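## Task

Gather both timers that have black round caps onto a single top next to the arms, and both black-handled espresso tampers onto a single top. All four must stay upright in their current orientation, with each base fully resting on its top. Every other object must finish resting directly on the same top it occupies now. Nothing may enter the slot in the top of a weight, or the attempt fails. The result must hold without the robot supporting anything. Finish by releasing and moving the arms away.

## Robot and tools

Setup. Four identical i2rt Big YAM arms, named arm1, arm2, arm3 and arm4, share the work. Each has six revolute joints, a two-finger gripper and a wrist camera. Two fixed room cameras, room_a and room_b, watch the scene. With joints 1 and 6 at zero and the hand level and pointing forward, the wrist camera rides above the hand looking toward the fingertips. The hand reaches roughly 1.0 m from the joint 1 axis. Joints move at different speeds, so the hand may sweep a wide curve between two postures.

Frames. One shared scene frame is used, origin on the floor, +z up. The hand point lies midway between the fingertips; the hand z axis runs along the fingers and the fingers open and close along its y axis. No foot pose is printed.

execute_actions. Argument actions is a list holding exactly one action, or empty to just read state and images. The action is an object keyed by robot name; under each name goes joints, an object of absolute joint targets by name (these are targets to reach, not offsets). Allowed names, units and ranges: joint1_rad -2.879 to 2.879 (rotates the whole arm about its foot, positive counter-clockwise seen from above, zero points the arm the way its foot faces); joint2_rad 0 to 3.141 (shoulder, zero leaves the upper arm pointing back about level, increasing raises it up then forward); joint3_rad 0 to 3.019 (elbow, zero is fully folded, increasing opens); joint4_rad -1.692 to 1.57 (hand pitch, positive tilts fingers up); joint5_rad -1.57 to 1.57 (sideways hand swing, positive toward the arm's right); joint6_rad -2.094 to 2.094 (hand roll, positive clockwise when viewed from behind the hand); gripper_m 0 to 0.093 metres of fingertip gap. Completion tolerances are ±0.045, ±0.14, ±0.09, ±0.055, ±0.03, ±0.035 rad and ±0.003 m respectively. Arms included in the action all start together and may finish at different moments. A joint or arm you omit may keep driving at its previous target. Optional cameras lists which images to return (arm1_cam_wrist … arm4_cam_wrist, room_a, room_b, or all); omitted, null or ["all"] gives every camera, [] gives none. Any unknown key, camera name or out-of-range number rejects the whole call and nothing moves.

wait takes seconds (0 to 10), commands nothing, and returns state and images like an empty action. zoom_image takes camera and region [x0, y0, x1, y1] in pixels of that camera's latest full image, origin at the top-left, at most 504 by 504. Wrist images are 616x616 fisheye; room images are 896x504. finished_scene takes scene (the current scene's number) and ends it irreversibly after the last command has been held; its result reports success and gives the following task. Answering with no tool call ends all remaining work.

Result lines. joint_positions gives measured joint values. joint_status says how each commanded motion ended: off_target (stopped short and may still be pushing), contact_stop or time_out (target dropped, joint holds where it stopped, though a timed-out joint may keep a target near its position and keep pushing), not_followed (a self- and inter-arm collision check blocked that arm's joint targets; the gripper part still runs, and blocked targets may be retried with later actions). A line "joint command not followed", often with a "cause:" line, marks that blocking. on_its_own lists what the joints are doing without being commanded in this call; "held at" is the target being held, not the position. The pictures line names the returned images in order. MOTOR HOT appears from 85 °C; at 100 °C an OVER-TEMPERATURE FAULT drops the whole arm and its gripper until cooled, and unfinished keys read limit_stop_at_motor_heat (resend the target afterward). A stop reported in one result cancels later execute_actions, wait and finished_scene calls in the same reply.

Cautions. Arms do not stop on contact and can push hard; to relieve a pushing joint, command its current reported position. Tiny target changes may not move a joint. Loaded joints sag. Sustained pushing or holding heats motors, even while you are thinking, and the robot holds its last command during your thinking time. Never press two arms hard together: that fails the run, and the collision check ignores fingers, gripper housings and wrist cameras and can react late. No state line reports arm-to-arm contact. Keep objects inside the work area and off the floor, avoid dropping, slamming or toppling things, and keep everything out of the weights' slots. Loose objects may occasionally be nudged by an outside push. Faster robot motion is better, but success comes first.

Each tool is called after "Call:" by a JSON object that holds its "api" and its "payload".

## Session

I'll start by looking at the scene.

Call:
{"api": "execute_actions", "payload": {"actions": []}}

Scene clock: 0.00 s.
arm1.joint_positions: joint1_rad=+0.297 joint2_rad=+0.337 joint3_rad=+1.700 joint4_rad=-1.593 joint5_rad=-0.181 joint6_rad=-0.641 gripper_m=+0.094
arm1.joint_status: not commanded
arm1.hand: x=+0.7116 y=+1.6622 z=+1.4050 quat_wxyz=(-0.278, +0.775, +0.108, -0.557) (m; scene frame)
arm2.joint_positions: joint1_rad=-0.262 joint2_rad=+0.524 joint3_rad=+1.695 joint4_rad=-1.342 joint5_rad=+0.178 joint6_rad=+0.385 gripper_m=+0.094
arm2.joint_status: not commanded
arm2.hand: x=-0.0712 y=+0.5118 z=+1.4299 quat_wxyz=(-0.076, +0.680, -0.353, -0.638) (m; scene frame)
arm3.joint_positions: joint1_rad=+0.870 joint2_rad=+0.265 joint3_rad=+1.685 joint4_rad=-1.188 joint5_rad=+0.232 joint6_rad=-0.289 gripper_m=+0.094
arm3.joint_status: not commanded
arm3.hand: x=+0.2576 y=-1.0241 z=+1.4924 quat_wxyz=(-0.583, +0.508, -0.360, -0.522) (m; scene frame)
arm4.joint_positions: joint1_rad=+0.152 joint2_rad=+0.403 joint3_rad=+1.691 joint4_rad=-1.192 joint5_rad=-0.211 joint6_rad=+0.207 gripper_m=+0.095
arm4.joint_status: not commanded
arm4.hand: x=-0.9254 y=-1.1578 z=+1.5000 quat_wxyz=(-0.605, -0.485, -0.462, +0.429) (m; scene frame)
pictures: arm1_cam_wrist, arm2_cam_wrist, arm3_cam_wrist, arm4_cam_wrist, room_a, room_b
Images, in order (width x height): arm1_cam_wrist 616x616, arm2_cam_wrist 616x616, arm3_cam_wrist 616x616, arm4_cam_wrist 616x616, room_a 896x504, room_b 896x504.

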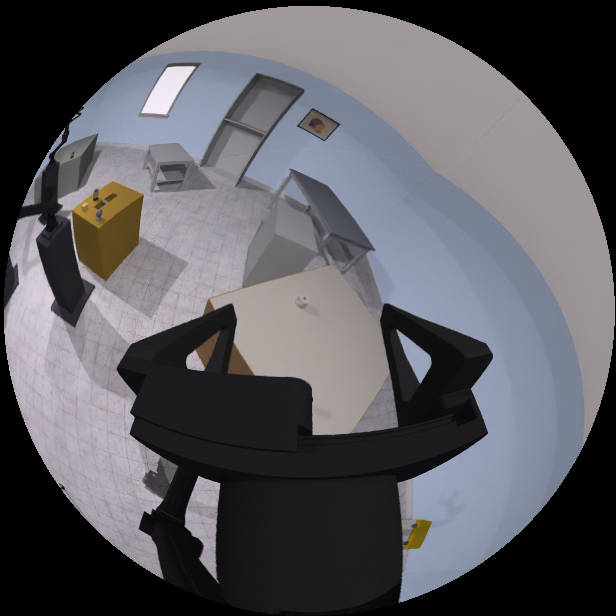

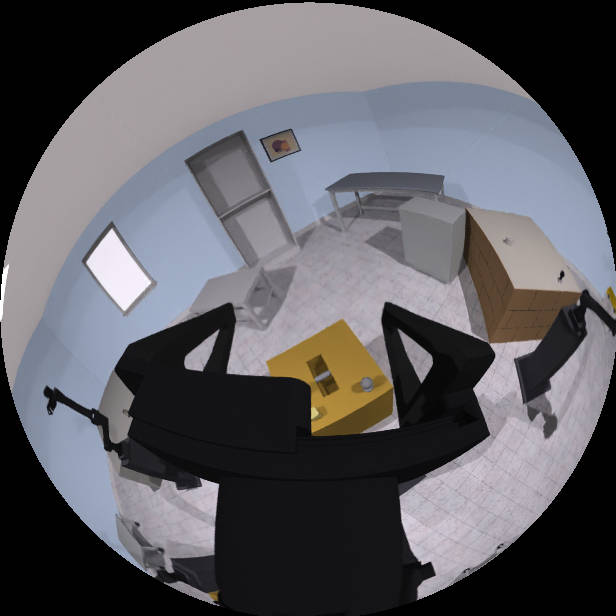

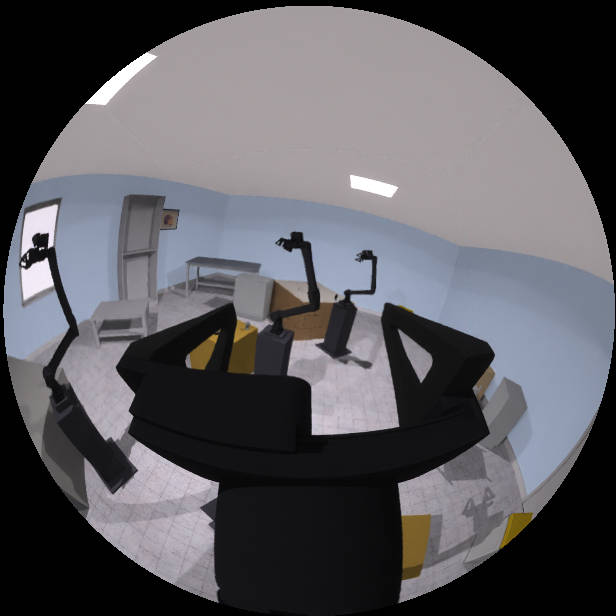

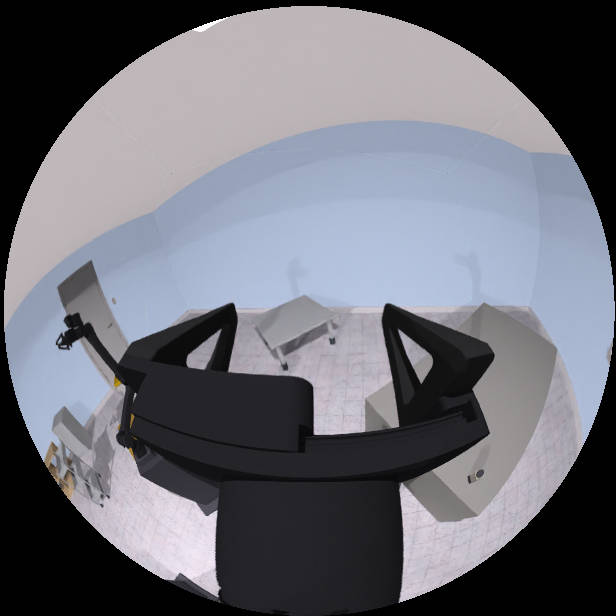

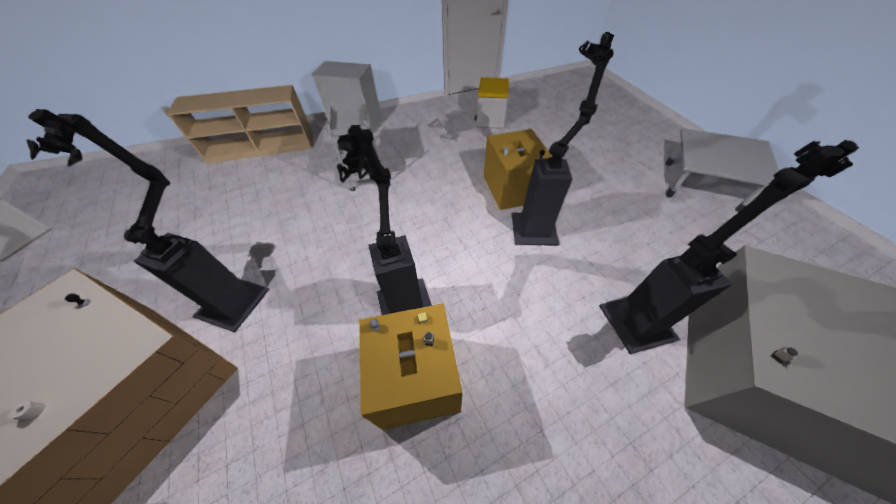

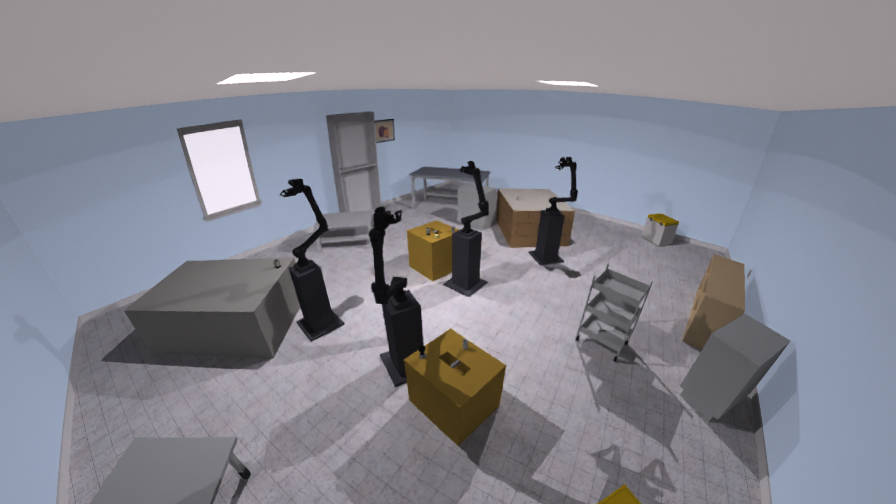

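Call:
{"api": "zoom_image", "payload": {"camera": "room_a", "region": [340, 290, 480, 430]}}

Call:
{"api": "zoom_image", "payload": {"camera": "room_a", "region": [460, 110, 600, 250]}}

Call:
{"api": "zoom_image", "payload": {"camera": "room_a", "region": [0, 250, 250, 500]}}

Call:
{"api": "zoom_image", "payload": {"camera": "room_a", "region": [680, 240, 896, 456]}}

Call:
{"api": "zoom_image", "payload": {"camera": "room_b", "region": [380, 310, 520, 450]}}

Region (340, 290, 480, 430) of room_a's 896x504 image, scaled by 3.600, with more detail than that image has.

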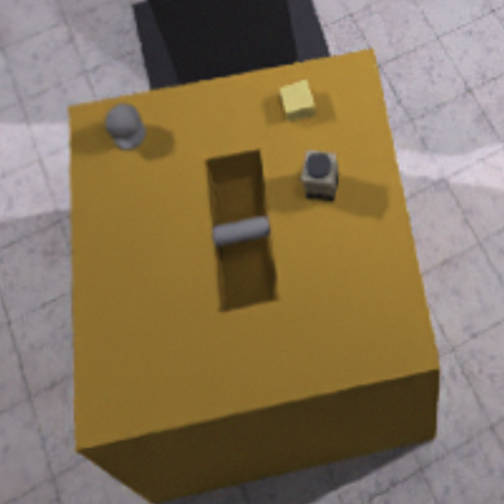

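Region (460, 110, 600, 250) of room_a's 896x504 image, scaled by 3.600, with more detail than that image has.

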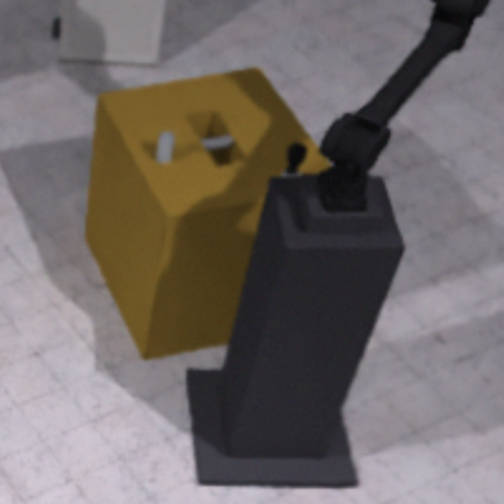

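Region (0, 250, 250, 500) of room_a's 896x504 image, scaled by 2.016, with more detail than that image has.

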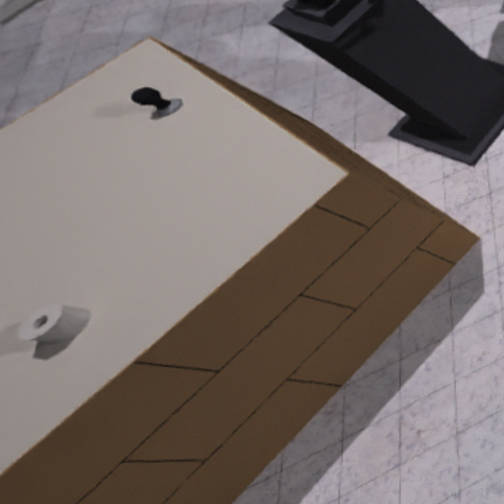

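Region (680, 240, 896, 456) of room_a's 896x504 image, scaled by 2.333, with more detail than that image has.

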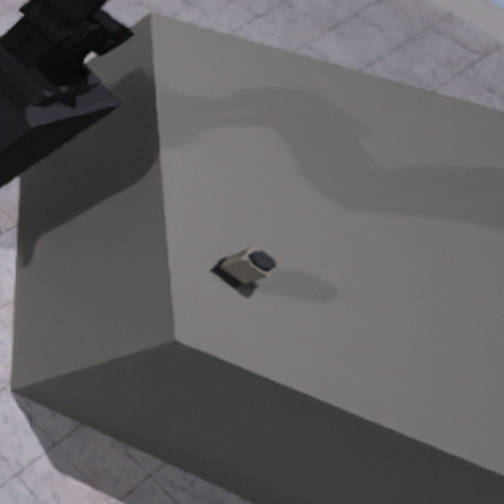

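Region (380, 310, 520, 450) of room_b's 896x504 image, scaled by 3.600, with more detail than that image has.

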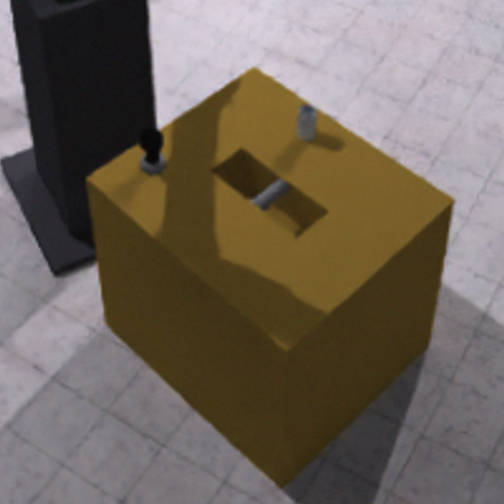

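Call:
{"api": "zoom_image", "payload": {"camera": "arm3_cam_wrist", "region": [230, 210, 410, 390]}}

Call:
{"api": "zoom_image", "payload": {"camera": "arm2_cam_wrist", "region": [240, 290, 420, 470]}}

Call:
{"api": "zoom_image", "payload": {"camera": "arm2_cam_wrist", "region": [436, 180, 616, 360]}}

Call:
{"api": "zoom_image", "payload": {"camera": "arm1_cam_wrist", "region": [0, 100, 200, 300]}}

Region (230, 210, 410, 390) of arm3_cam_wrist's 616x616 image, scaled by 2.800, with more detail than that image has.

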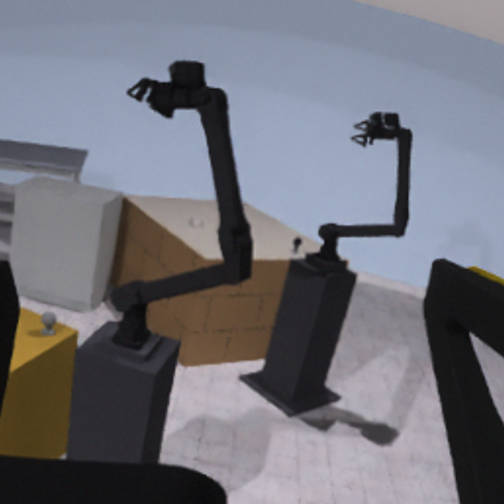

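Region (240, 290, 420, 470) of arm2_cam_wrist's 616x616 image, scaled by 2.800, with more detail than that image has.

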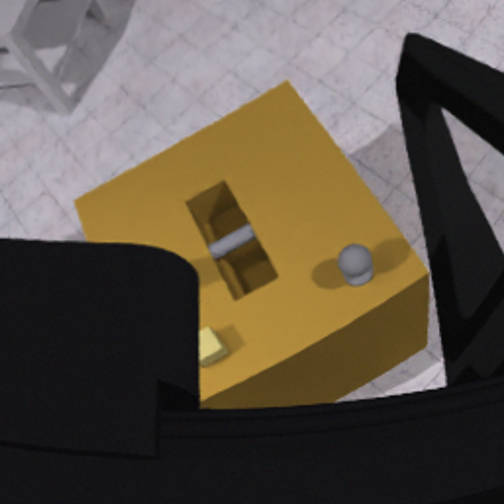

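Region (436, 180, 616, 360) of arm2_cam_wrist's 616x616 image, scaled by 2.800, with more detail than that image has.

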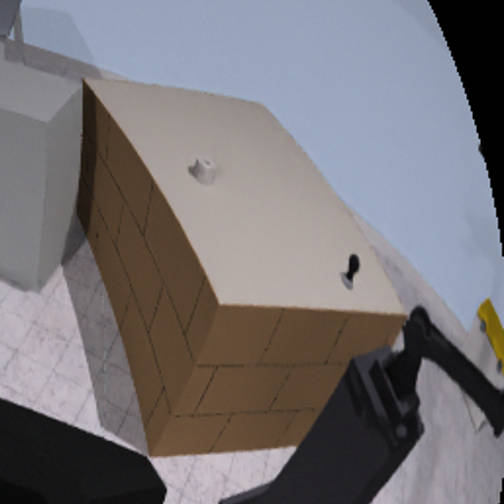

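Region (0, 100, 200, 300) of arm1_cam_wrist's 616x616 image, scaled by 2.520, with more detail than that image has.

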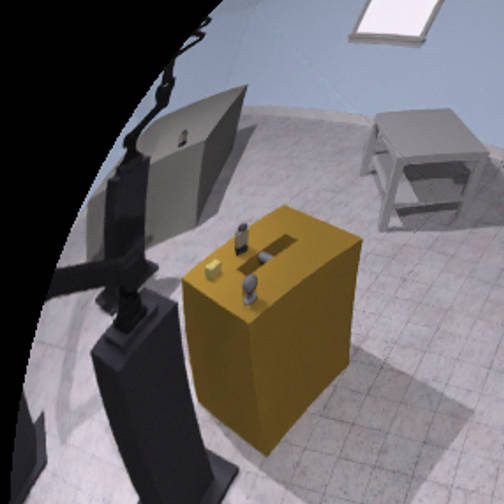

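Call:
{"api": "zoom_image", "payload": {"camera": "arm4_cam_wrist", "region": [360, 290, 600, 530]}}

Call:
{"api": "zoom_image", "payload": {"camera": "arm4_cam_wrist", "region": [30, 300, 250, 520]}}

Call:
{"api": "zoom_image", "payload": {"camera": "arm2_cam_wrist", "region": [30, 360, 250, 610]}}

Call:
{"api": "zoom_image", "payload": {"camera": "room_b", "region": [120, 150, 600, 450]}}

Region (360, 290, 600, 530) of arm4_cam_wrist's 616x616 image, scaled by 2.100, with more detail than that image has.

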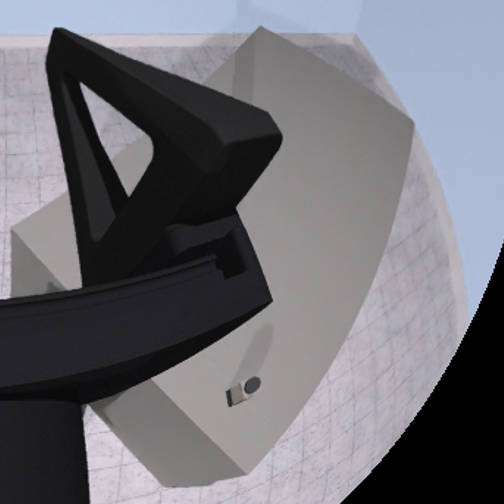

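Region (30, 300, 250, 520) of arm4_cam_wrist's 616x616 image, scaled by 2.291, with more detail than that image has.

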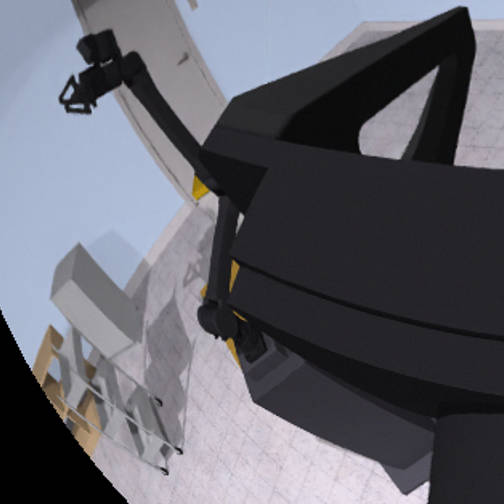

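Region (30, 360, 250, 610) of arm2_cam_wrist's 616x616 image, scaled by 2.016, with more detail than that image has; it fills the left 444 columns of this view, and the rest is white.

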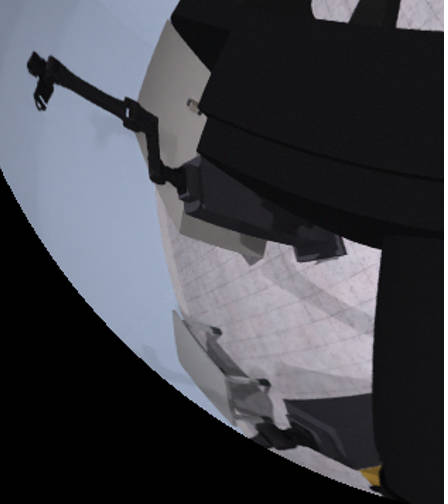

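Region (120, 150, 600, 450) of room_b's 896x504 image, scaled by 1.050, with more detail than that image has; it fills the top 315 rows of this view, and the rest is white.

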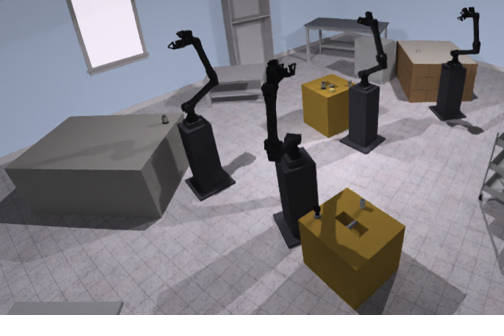

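Call:
{"api": "execute_actions", "payload": {"actions": [{"arm1": {"joints": {"joint1_rad": 1.87, "joint5_rad": 0, "joint6_rad": 0}}, "arm2": {"joints": {"joint1_rad": 1.9, "joint2_rad": 1.94, "joint3_rad": 0.93, "joint4_rad": 1.27, "joint5_rad": 0, "joint6_rad": 0}}, "arm3": {"joints": {"joint1_rad": -1.2, "joint2_rad": 1.4, "joint3_rad": 0.7, "joint4_rad": -0.86, "joint5_rad": 0, "joint6_rad": 0}}, "arm4": {"joints": {"joint1_rad": -1.35, "joint2_rad": 1.92, "joint3_rad": 1.31, "joint4_rad": -0.96, "joint5_rad": 0, "joint6_rad": 0}}}]}}

Scene clock: 122.23 s.
arm1.joint_positions: joint1_rad=+1.865 joint2_rad=+0.337 joint3_rad=+1.700 joint4_rad=-1.593 joint5_rad=-0.002 joint6_rad=-0.014 gripper_m=+0.094
arm1.joint_status: all done
arm1.hand: x=+0.7261 y=+1.6829 z=+1.4044 quat_wxyz=(+0.310, +0.674, +0.402, -0.537) (m; scene frame)
arm2.joint_positions: joint1_rad=+1.908 joint2_rad=+1.932 joint3_rad=+0.928 joint4_rad=+1.248 joint5_rad=-0.001 joint6_rad=+0.012 gripper_m=+0.094
arm2.joint_status: all done
arm2.hand: x=+0.1424 y=-0.2203 z=+0.9452 quat_wxyz=(+0.610, +0.394, +0.469, -0.502) (m; scene frame)
arm3.joint_positions: joint1_rad=-1.197 joint2_rad=+1.399 joint3_rad=+0.709 joint4_rad=-0.855 joint5_rad=+0.000 joint6_rad=-0.006 gripper_m=+0.094
arm3.joint_status: all done
arm3.hand: x=+0.5229 y=-1.0525 z=+0.7875 quat_wxyz=(-0.008, -0.068, -0.998, +0.001) (m; scene frame)
arm4.joint_positions: joint1_rad=-1.355 joint2_rad=+1.937 joint3_rad=+1.300 joint4_rad=-0.971 joint5_rad=+0.001 joint6_rad=+0.014 gripper_m=+0.095
arm4.joint_status: all done
arm4.hand: x=-1.4717 y=-1.1107 z=+0.7515 quat_wxyz=(-0.003, -1.000, +0.009, -0.022) (m; scene frame)
pictures: arm1_cam_wrist, arm2_cam_wrist, arm3_cam_wrist, arm4_cam_wrist, room_a, room_b
Images, in order (width x height): arm1_cam_wrist 616x616, arm2_cam_wrist 616x616, arm3_cam_wrist 616x616, arm4_cam_wrist 616x616, room_a 896x504, room_b 896x504.

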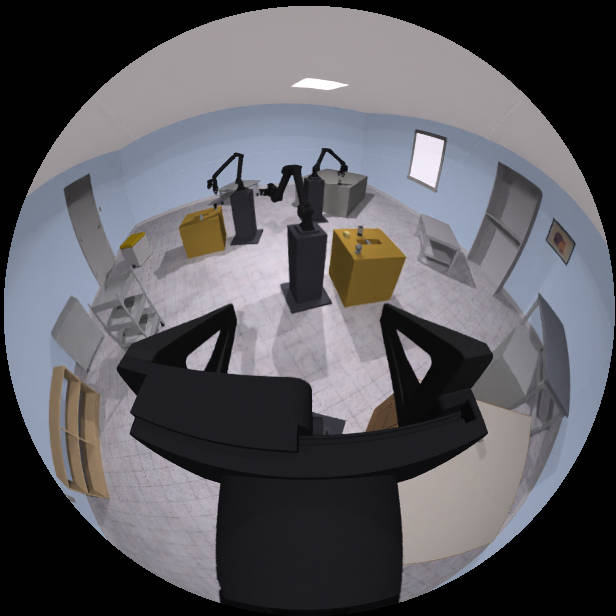

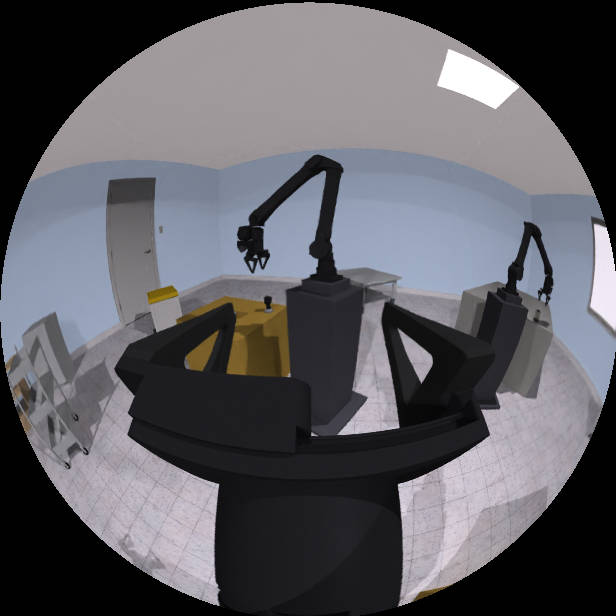

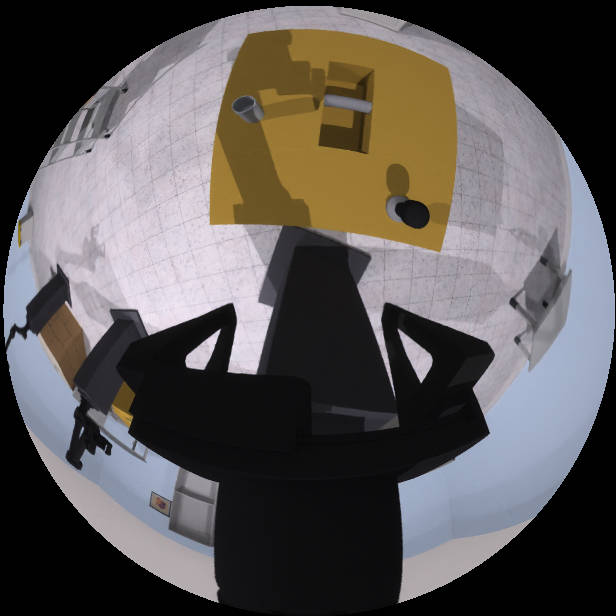

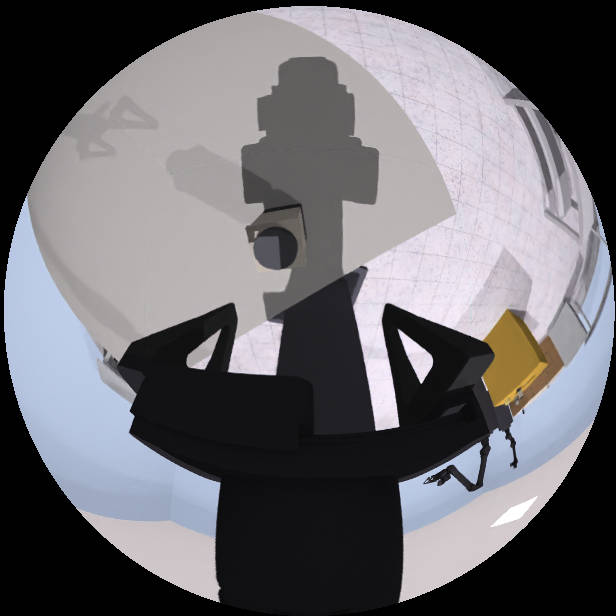

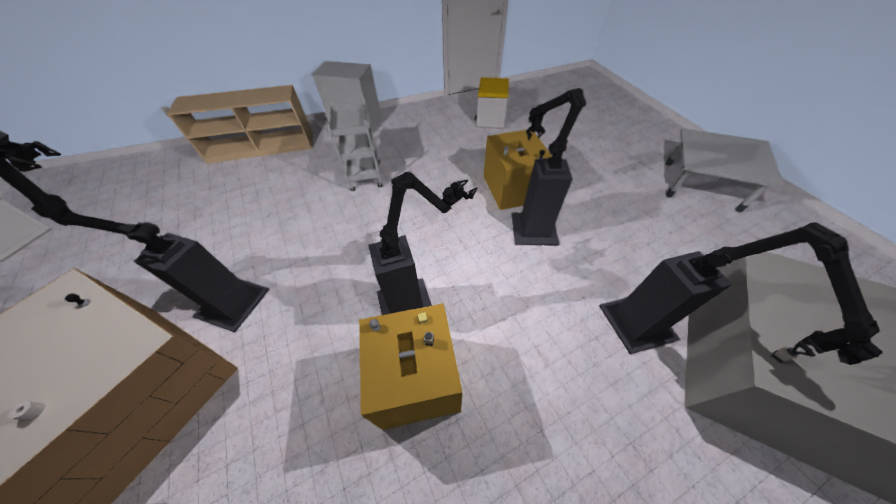

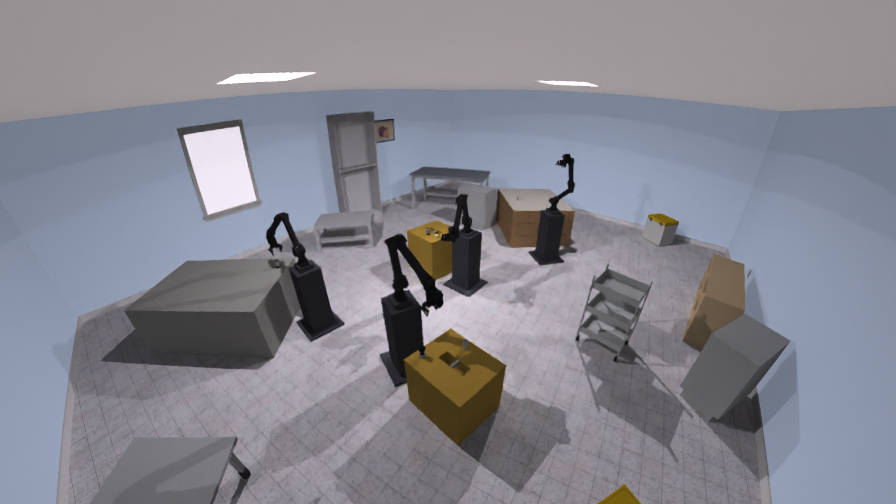

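Call:
{"api": "zoom_image", "payload": {"camera": "arm3_cam_wrist", "region": [200, 20, 470, 290]}}

Call:
{"api": "zoom_image", "payload": {"camera": "arm4_cam_wrist", "region": [200, 170, 400, 330]}}

Call:
{"api": "zoom_image", "payload": {"camera": "arm2_cam_wrist", "region": [200, 200, 340, 340]}}

Region (200, 20, 470, 290) of arm3_cam_wrist's 616x616 image, scaled by 1.867, with more detail than that image has.

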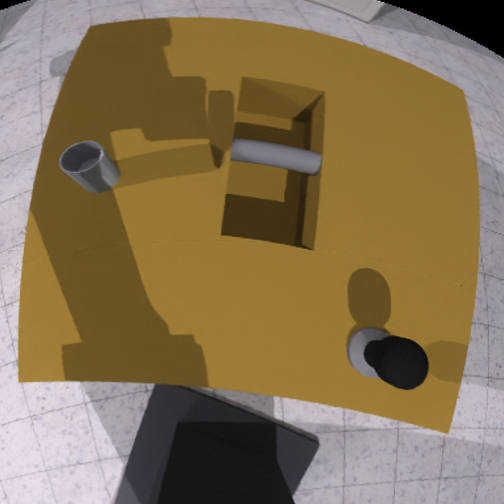

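Region (200, 170, 400, 330) of arm4_cam_wrist's 616x616 image, scaled by 2.520, with more detail than that image has; it fills the top 403 rows of this view, and the rest is white.

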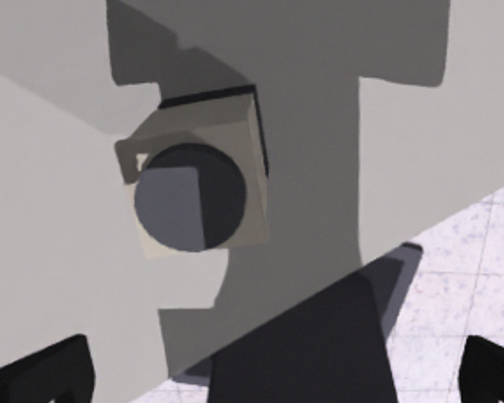

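Region (200, 200, 340, 340) of arm2_cam_wrist's 616x616 image, scaled by 3.600, with more detail than that image has.

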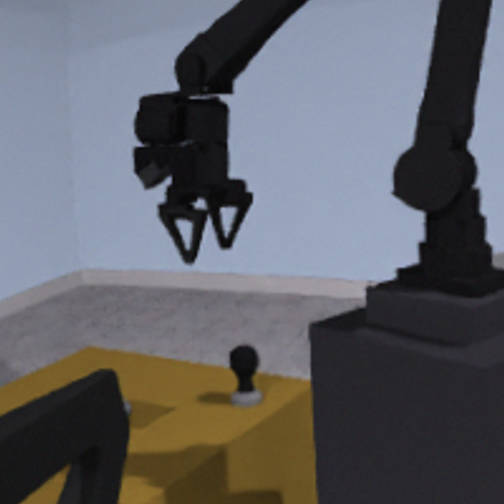

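Call:
{"api": "execute_actions", "payload": {"actions": [{"arm2": {"joints": {"joint1_rad": 0.14, "joint2_rad": 1.705, "joint3_rad": 0.93, "joint4_rad": -0.273}}, "arm3": {"joints": {"joint1_rad": -1.615, "joint2_rad": 1.743, "joint3_rad": 0.453, "joint4_rad": 0.156}}, "arm4": {"joints": {"joint1_rad": 0.4, "joint2_rad": 1.6, "joint3_rad": 1.3, "joint4_rad": -0.14}}}], "cameras": ["arm2_cam_wrist", "arm3_cam_wrist", "room_a", "room_b"]}}

Scene clock: 244.30 s.
arm1.joint_positions: joint1_rad=+1.865 joint2_rad=+0.337 joint3_rad=+1.700 joint4_rad=-1.593 joint5_rad=-0.002 joint6_rad=-0.014 gripper_m=+0.094
arm1.joint_status: not commanded
arm1.hand: x=+0.7261 y=+1.6829 z=+1.4044 quat_wxyz=(+0.310, +0.674, +0.402, -0.537) (m; scene frame)
arm2.joint_positions: joint1_rad=+0.135 joint2_rad=+1.704 joint3_rad=+0.928 joint4_rad=-0.258 joint5_rad=+0.001 joint6_rad=+0.012 gripper_m=+0.094
arm2.joint_status: all done
arm2.hand: x=-0.5145 y=+0.4420 z=+0.7589 quat_wxyz=(+0.003, +0.964, -0.017, -0.265) (m; scene frame)
arm3.joint_positions: joint1_rad=-1.609 joint2_rad=+1.755 joint3_rad=+0.442 joint4_rad=+0.142 joint5_rad=+0.000 joint6_rad=-0.006 gripper_m=+0.094
arm3.joint_status: all done
arm3.hand: x=+0.4982 y=-1.1910 z=+0.6559 quat_wxyz=(-0.186, -0.265, -0.944, +0.056) (m; scene frame)
arm4.joint_positions: joint1_rad=+0.407 joint2_rad=+1.618 joint3_rad=+1.284 joint4_rad=-0.167 joint5_rad=-0.001 joint6_rad=+0.013 gripper_m=+0.095
arm4.joint_status: all done
arm4.hand: x=-0.8274 y=-1.7832 z=+1.0357 quat_wxyz=(-0.399, -0.552, -0.657, +0.323) (m; scene frame)
pictures: arm2_cam_wrist, arm3_cam_wrist, room_a, room_b
Images, in order (width x height): arm2_cam_wrist 616x616, arm3_cam_wrist 616x616, room_a 896x504, room_b 896x504.

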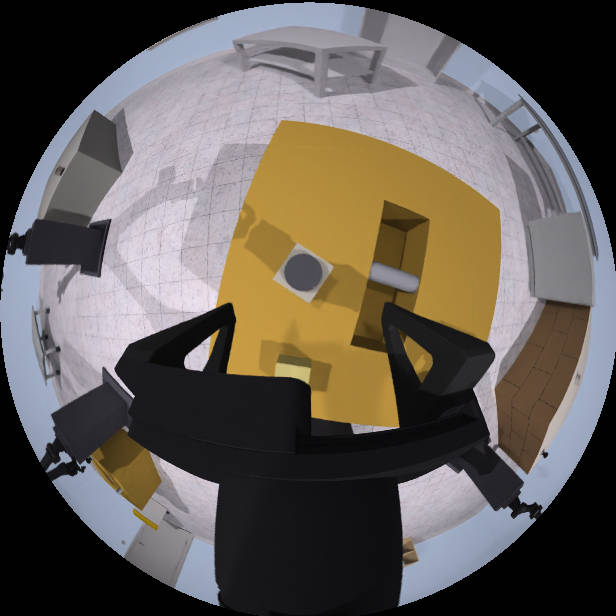

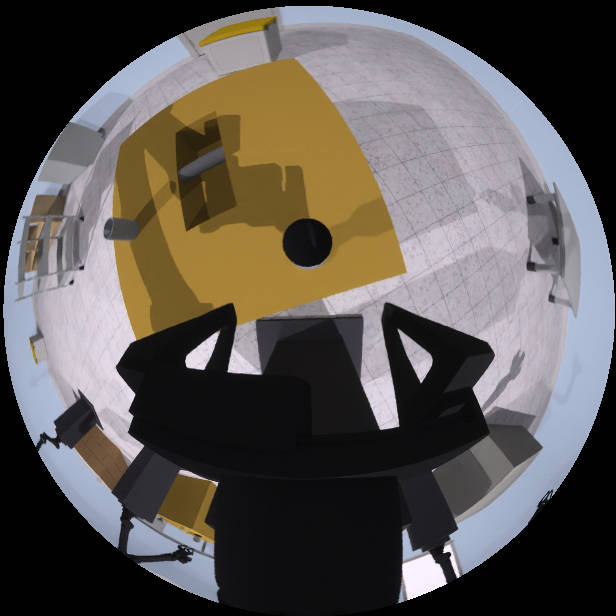

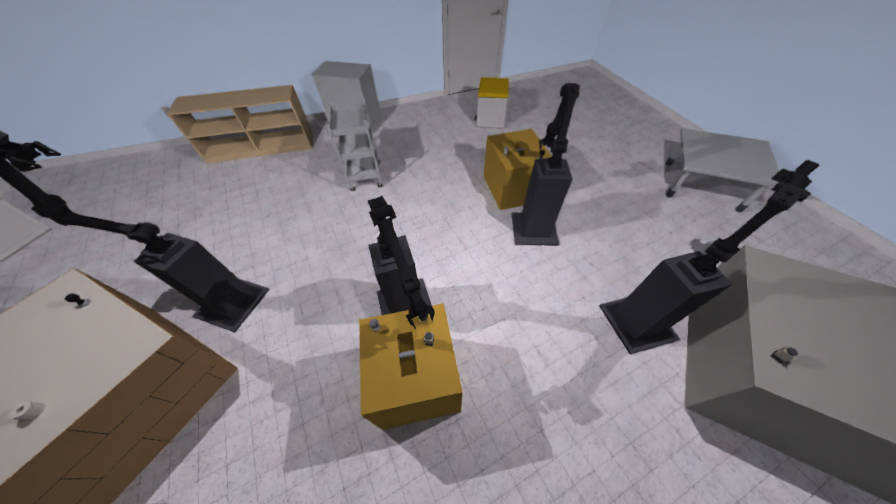

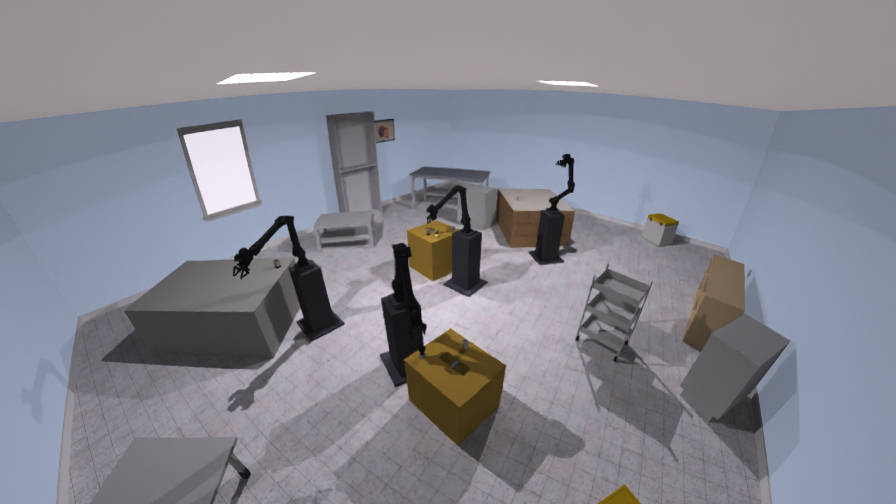

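Call:
{"api": "zoom_image", "payload": {"camera": "arm2_cam_wrist", "region": [220, 190, 440, 390]}}

Call:
{"api": "zoom_image", "payload": {"camera": "arm3_cam_wrist", "region": [220, 190, 420, 340]}}

Call:
{"api": "zoom_image", "payload": {"camera": "room_b", "region": [380, 290, 480, 390]}}

Call:
{"api": "zoom_image", "payload": {"camera": "room_b", "region": [395, 180, 495, 260]}}

Region (220, 190, 440, 390) of arm2_cam_wrist's 616x616 image, scaled by 2.291, with more detail than that image has; it fills the top 458 rows of this view, and the rest is white.

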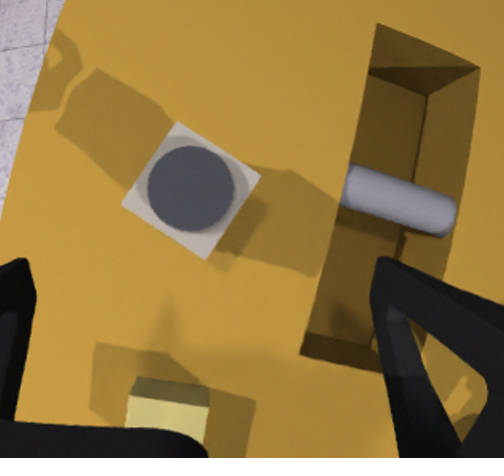

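Region (220, 190, 420, 340) of arm3_cam_wrist's 616x616 image, scaled by 2.520, with more detail than that image has; it fills the top 378 rows of this view, and the rest is white.

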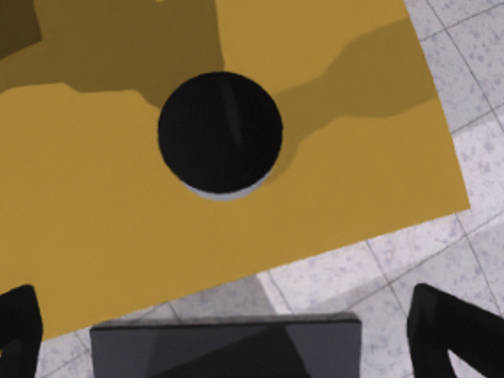

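Region (380, 290, 480, 390) of room_b's 896x504 image, scaled by 5.040, with more detail than that image has.

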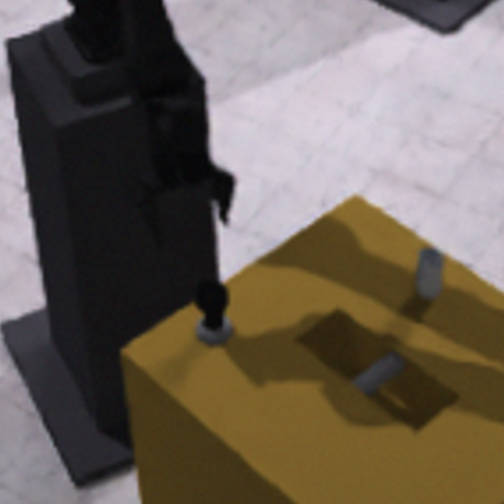

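Region (395, 180, 495, 260) of room_b's 896x504 image, scaled by 5.040, with more detail than that image has; it fills the top 403 rows of this view, and the rest is white.

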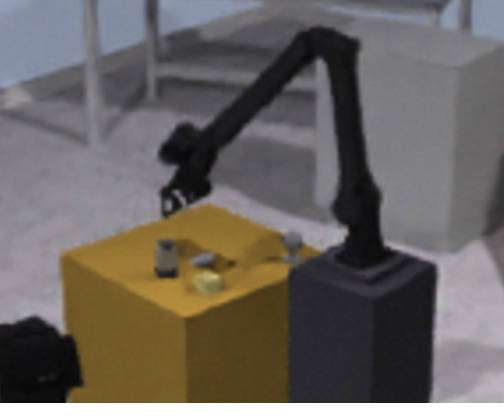

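Call:
{"api": "execute_actions", "payload": {"actions": [{"arm2": {"joints": {"joint1_rad": 0.228, "joint2_rad": 1.885, "joint3_rad": 1.09, "joint4_rad": -0.355, "joint5_rad": 0.315, "joint6_rad": 0.6}}, "arm3": {"joints": {"joint2_rad": 2.125, "joint3_rad": 0.615, "joint4_rad": 0.39}}, "arm4": {"joints": {"joint1_rad": 1.3}}}], "cameras": ["arm2_cam_wrist", "arm3_cam_wrist", "room_b"]}}

Scene clock: 300.17 s.
arm1.joint_positions: joint1_rad=+1.865 joint2_rad=+0.337 joint3_rad=+1.700 joint4_rad=-1.593 joint5_rad=-0.002 joint6_rad=-0.014 gripper_m=+0.094
arm1.joint_status: not commanded
arm1.hand: x=+0.7261 y=+1.6829 z=+1.4044 quat_wxyz=(+0.310, +0.674, +0.402, -0.537) (m; scene frame)
arm2.joint_positions: joint1_rad=+0.235 joint2_rad=+1.883 joint3_rad=+1.060 joint4_rad=-0.341 joint5_rad=+0.313 joint6_rad=+0.586 gripper_m=+0.094
arm2.joint_status: all done
arm2.hand: x=-0.5358 y=+0.4390 z=+0.7131 quat_wxyz=(-0.075, +0.929, -0.274, -0.237) (m; scene frame)
arm3.joint_positions: joint1_rad=-1.609 joint2_rad=+2.138 joint3_rad=+0.614 joint4_rad=+0.377 joint5_rad=+0.000 joint6_rad=-0.006 gripper_m=+0.094
arm3.joint_status: all done
arm3.hand: x=+0.5404 y=-1.2176 z=+0.5686 quat_wxyz=(-0.197, -0.264, -0.942, +0.059) (m; scene frame)
arm4.joint_positions: joint1_rad=+1.306 joint2_rad=+1.618 joint3_rad=+1.284 joint4_rad=-0.167 joint5_rad=-0.002 joint6_rad=+0.012 gripper_m=+0.095
arm4.joint_status: all done
arm4.hand: x=-0.3493 y=-1.4295 z=+1.0363 quat_wxyz=(-0.499, -0.209, -0.832, +0.121) (m; scene frame)
pictures: arm2_cam_wrist, arm3_cam_wrist, room_b
Images, in order (width x height): arm2_cam_wrist 616x616, arm3_cam_wrist 616x616, room_b 896x504.

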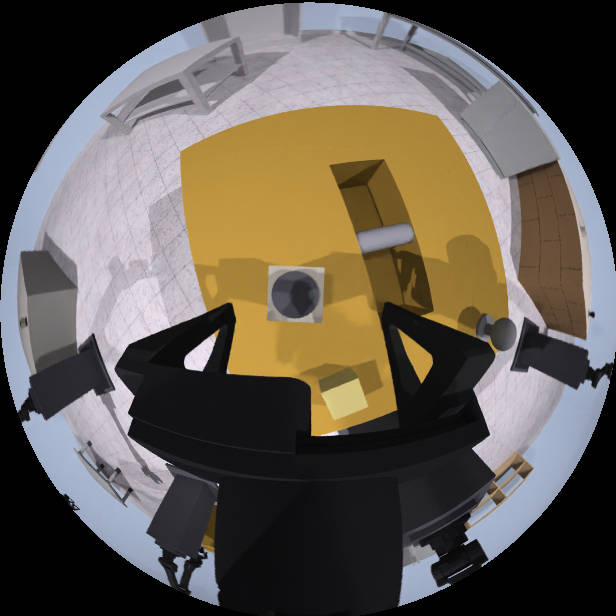

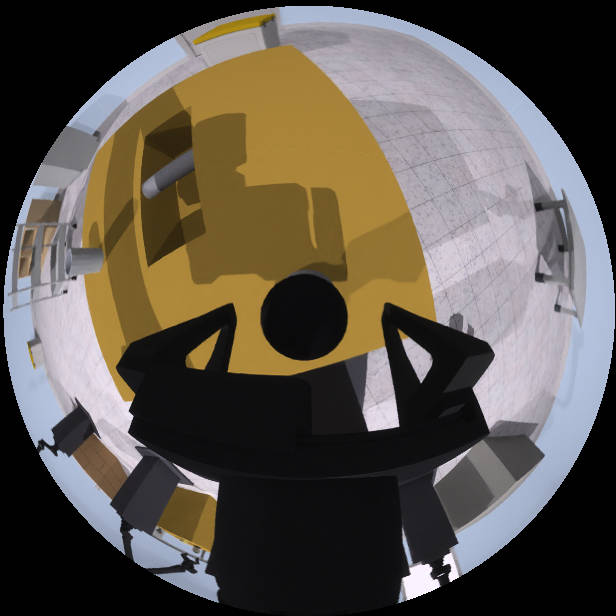

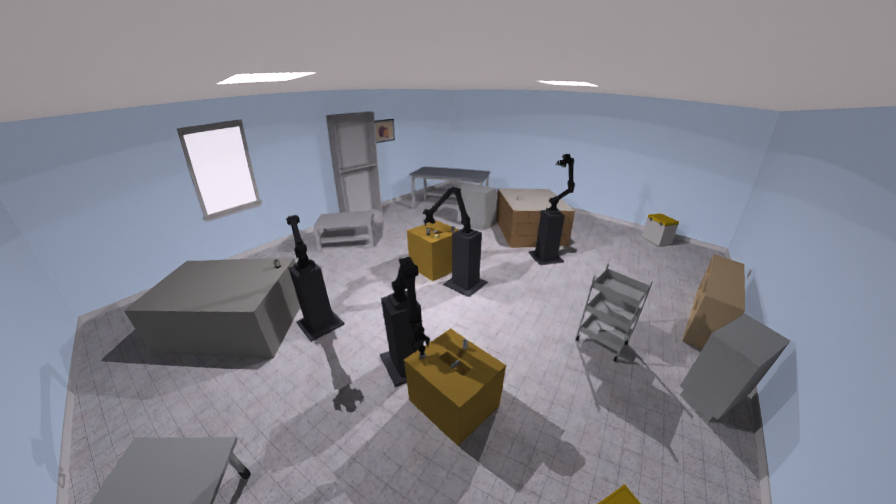

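Call:
{"api": "zoom_image", "payload": {"camera": "arm2_cam_wrist", "region": [220, 230, 400, 370]}}

Call:
{"api": "zoom_image", "payload": {"camera": "arm3_cam_wrist", "region": [220, 250, 400, 390]}}

Call:
{"api": "zoom_image", "payload": {"camera": "room_b", "region": [390, 310, 460, 380]}}

Region (220, 230, 400, 370) of arm2_cam_wrist's 616x616 image, scaled by 2.800, with more detail than that image has.

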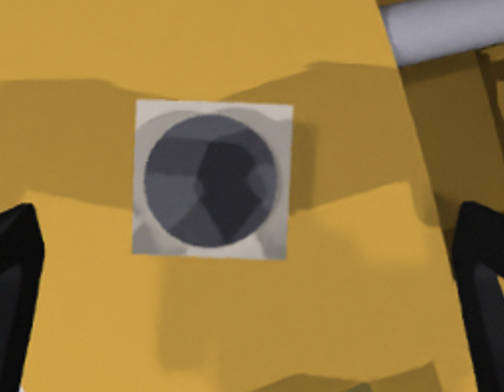

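Region (220, 250, 400, 390) of arm3_cam_wrist's 616x616 image, scaled by 2.800, with more detail than that image has.

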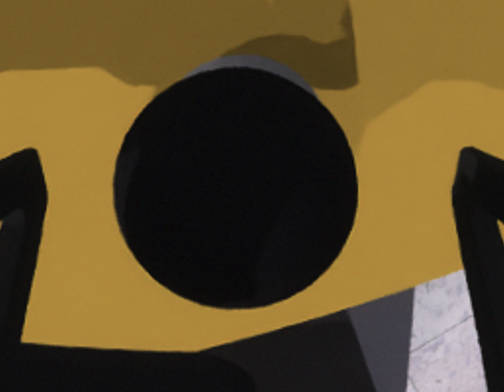

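Region (390, 310, 460, 380) of room_b's 896x504 image, scaled by 7.200, with more detail than that image has.

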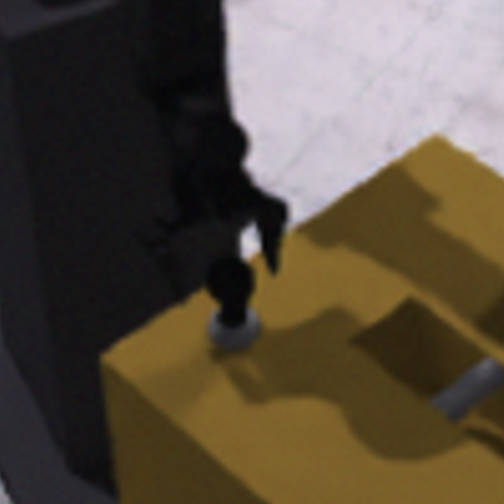

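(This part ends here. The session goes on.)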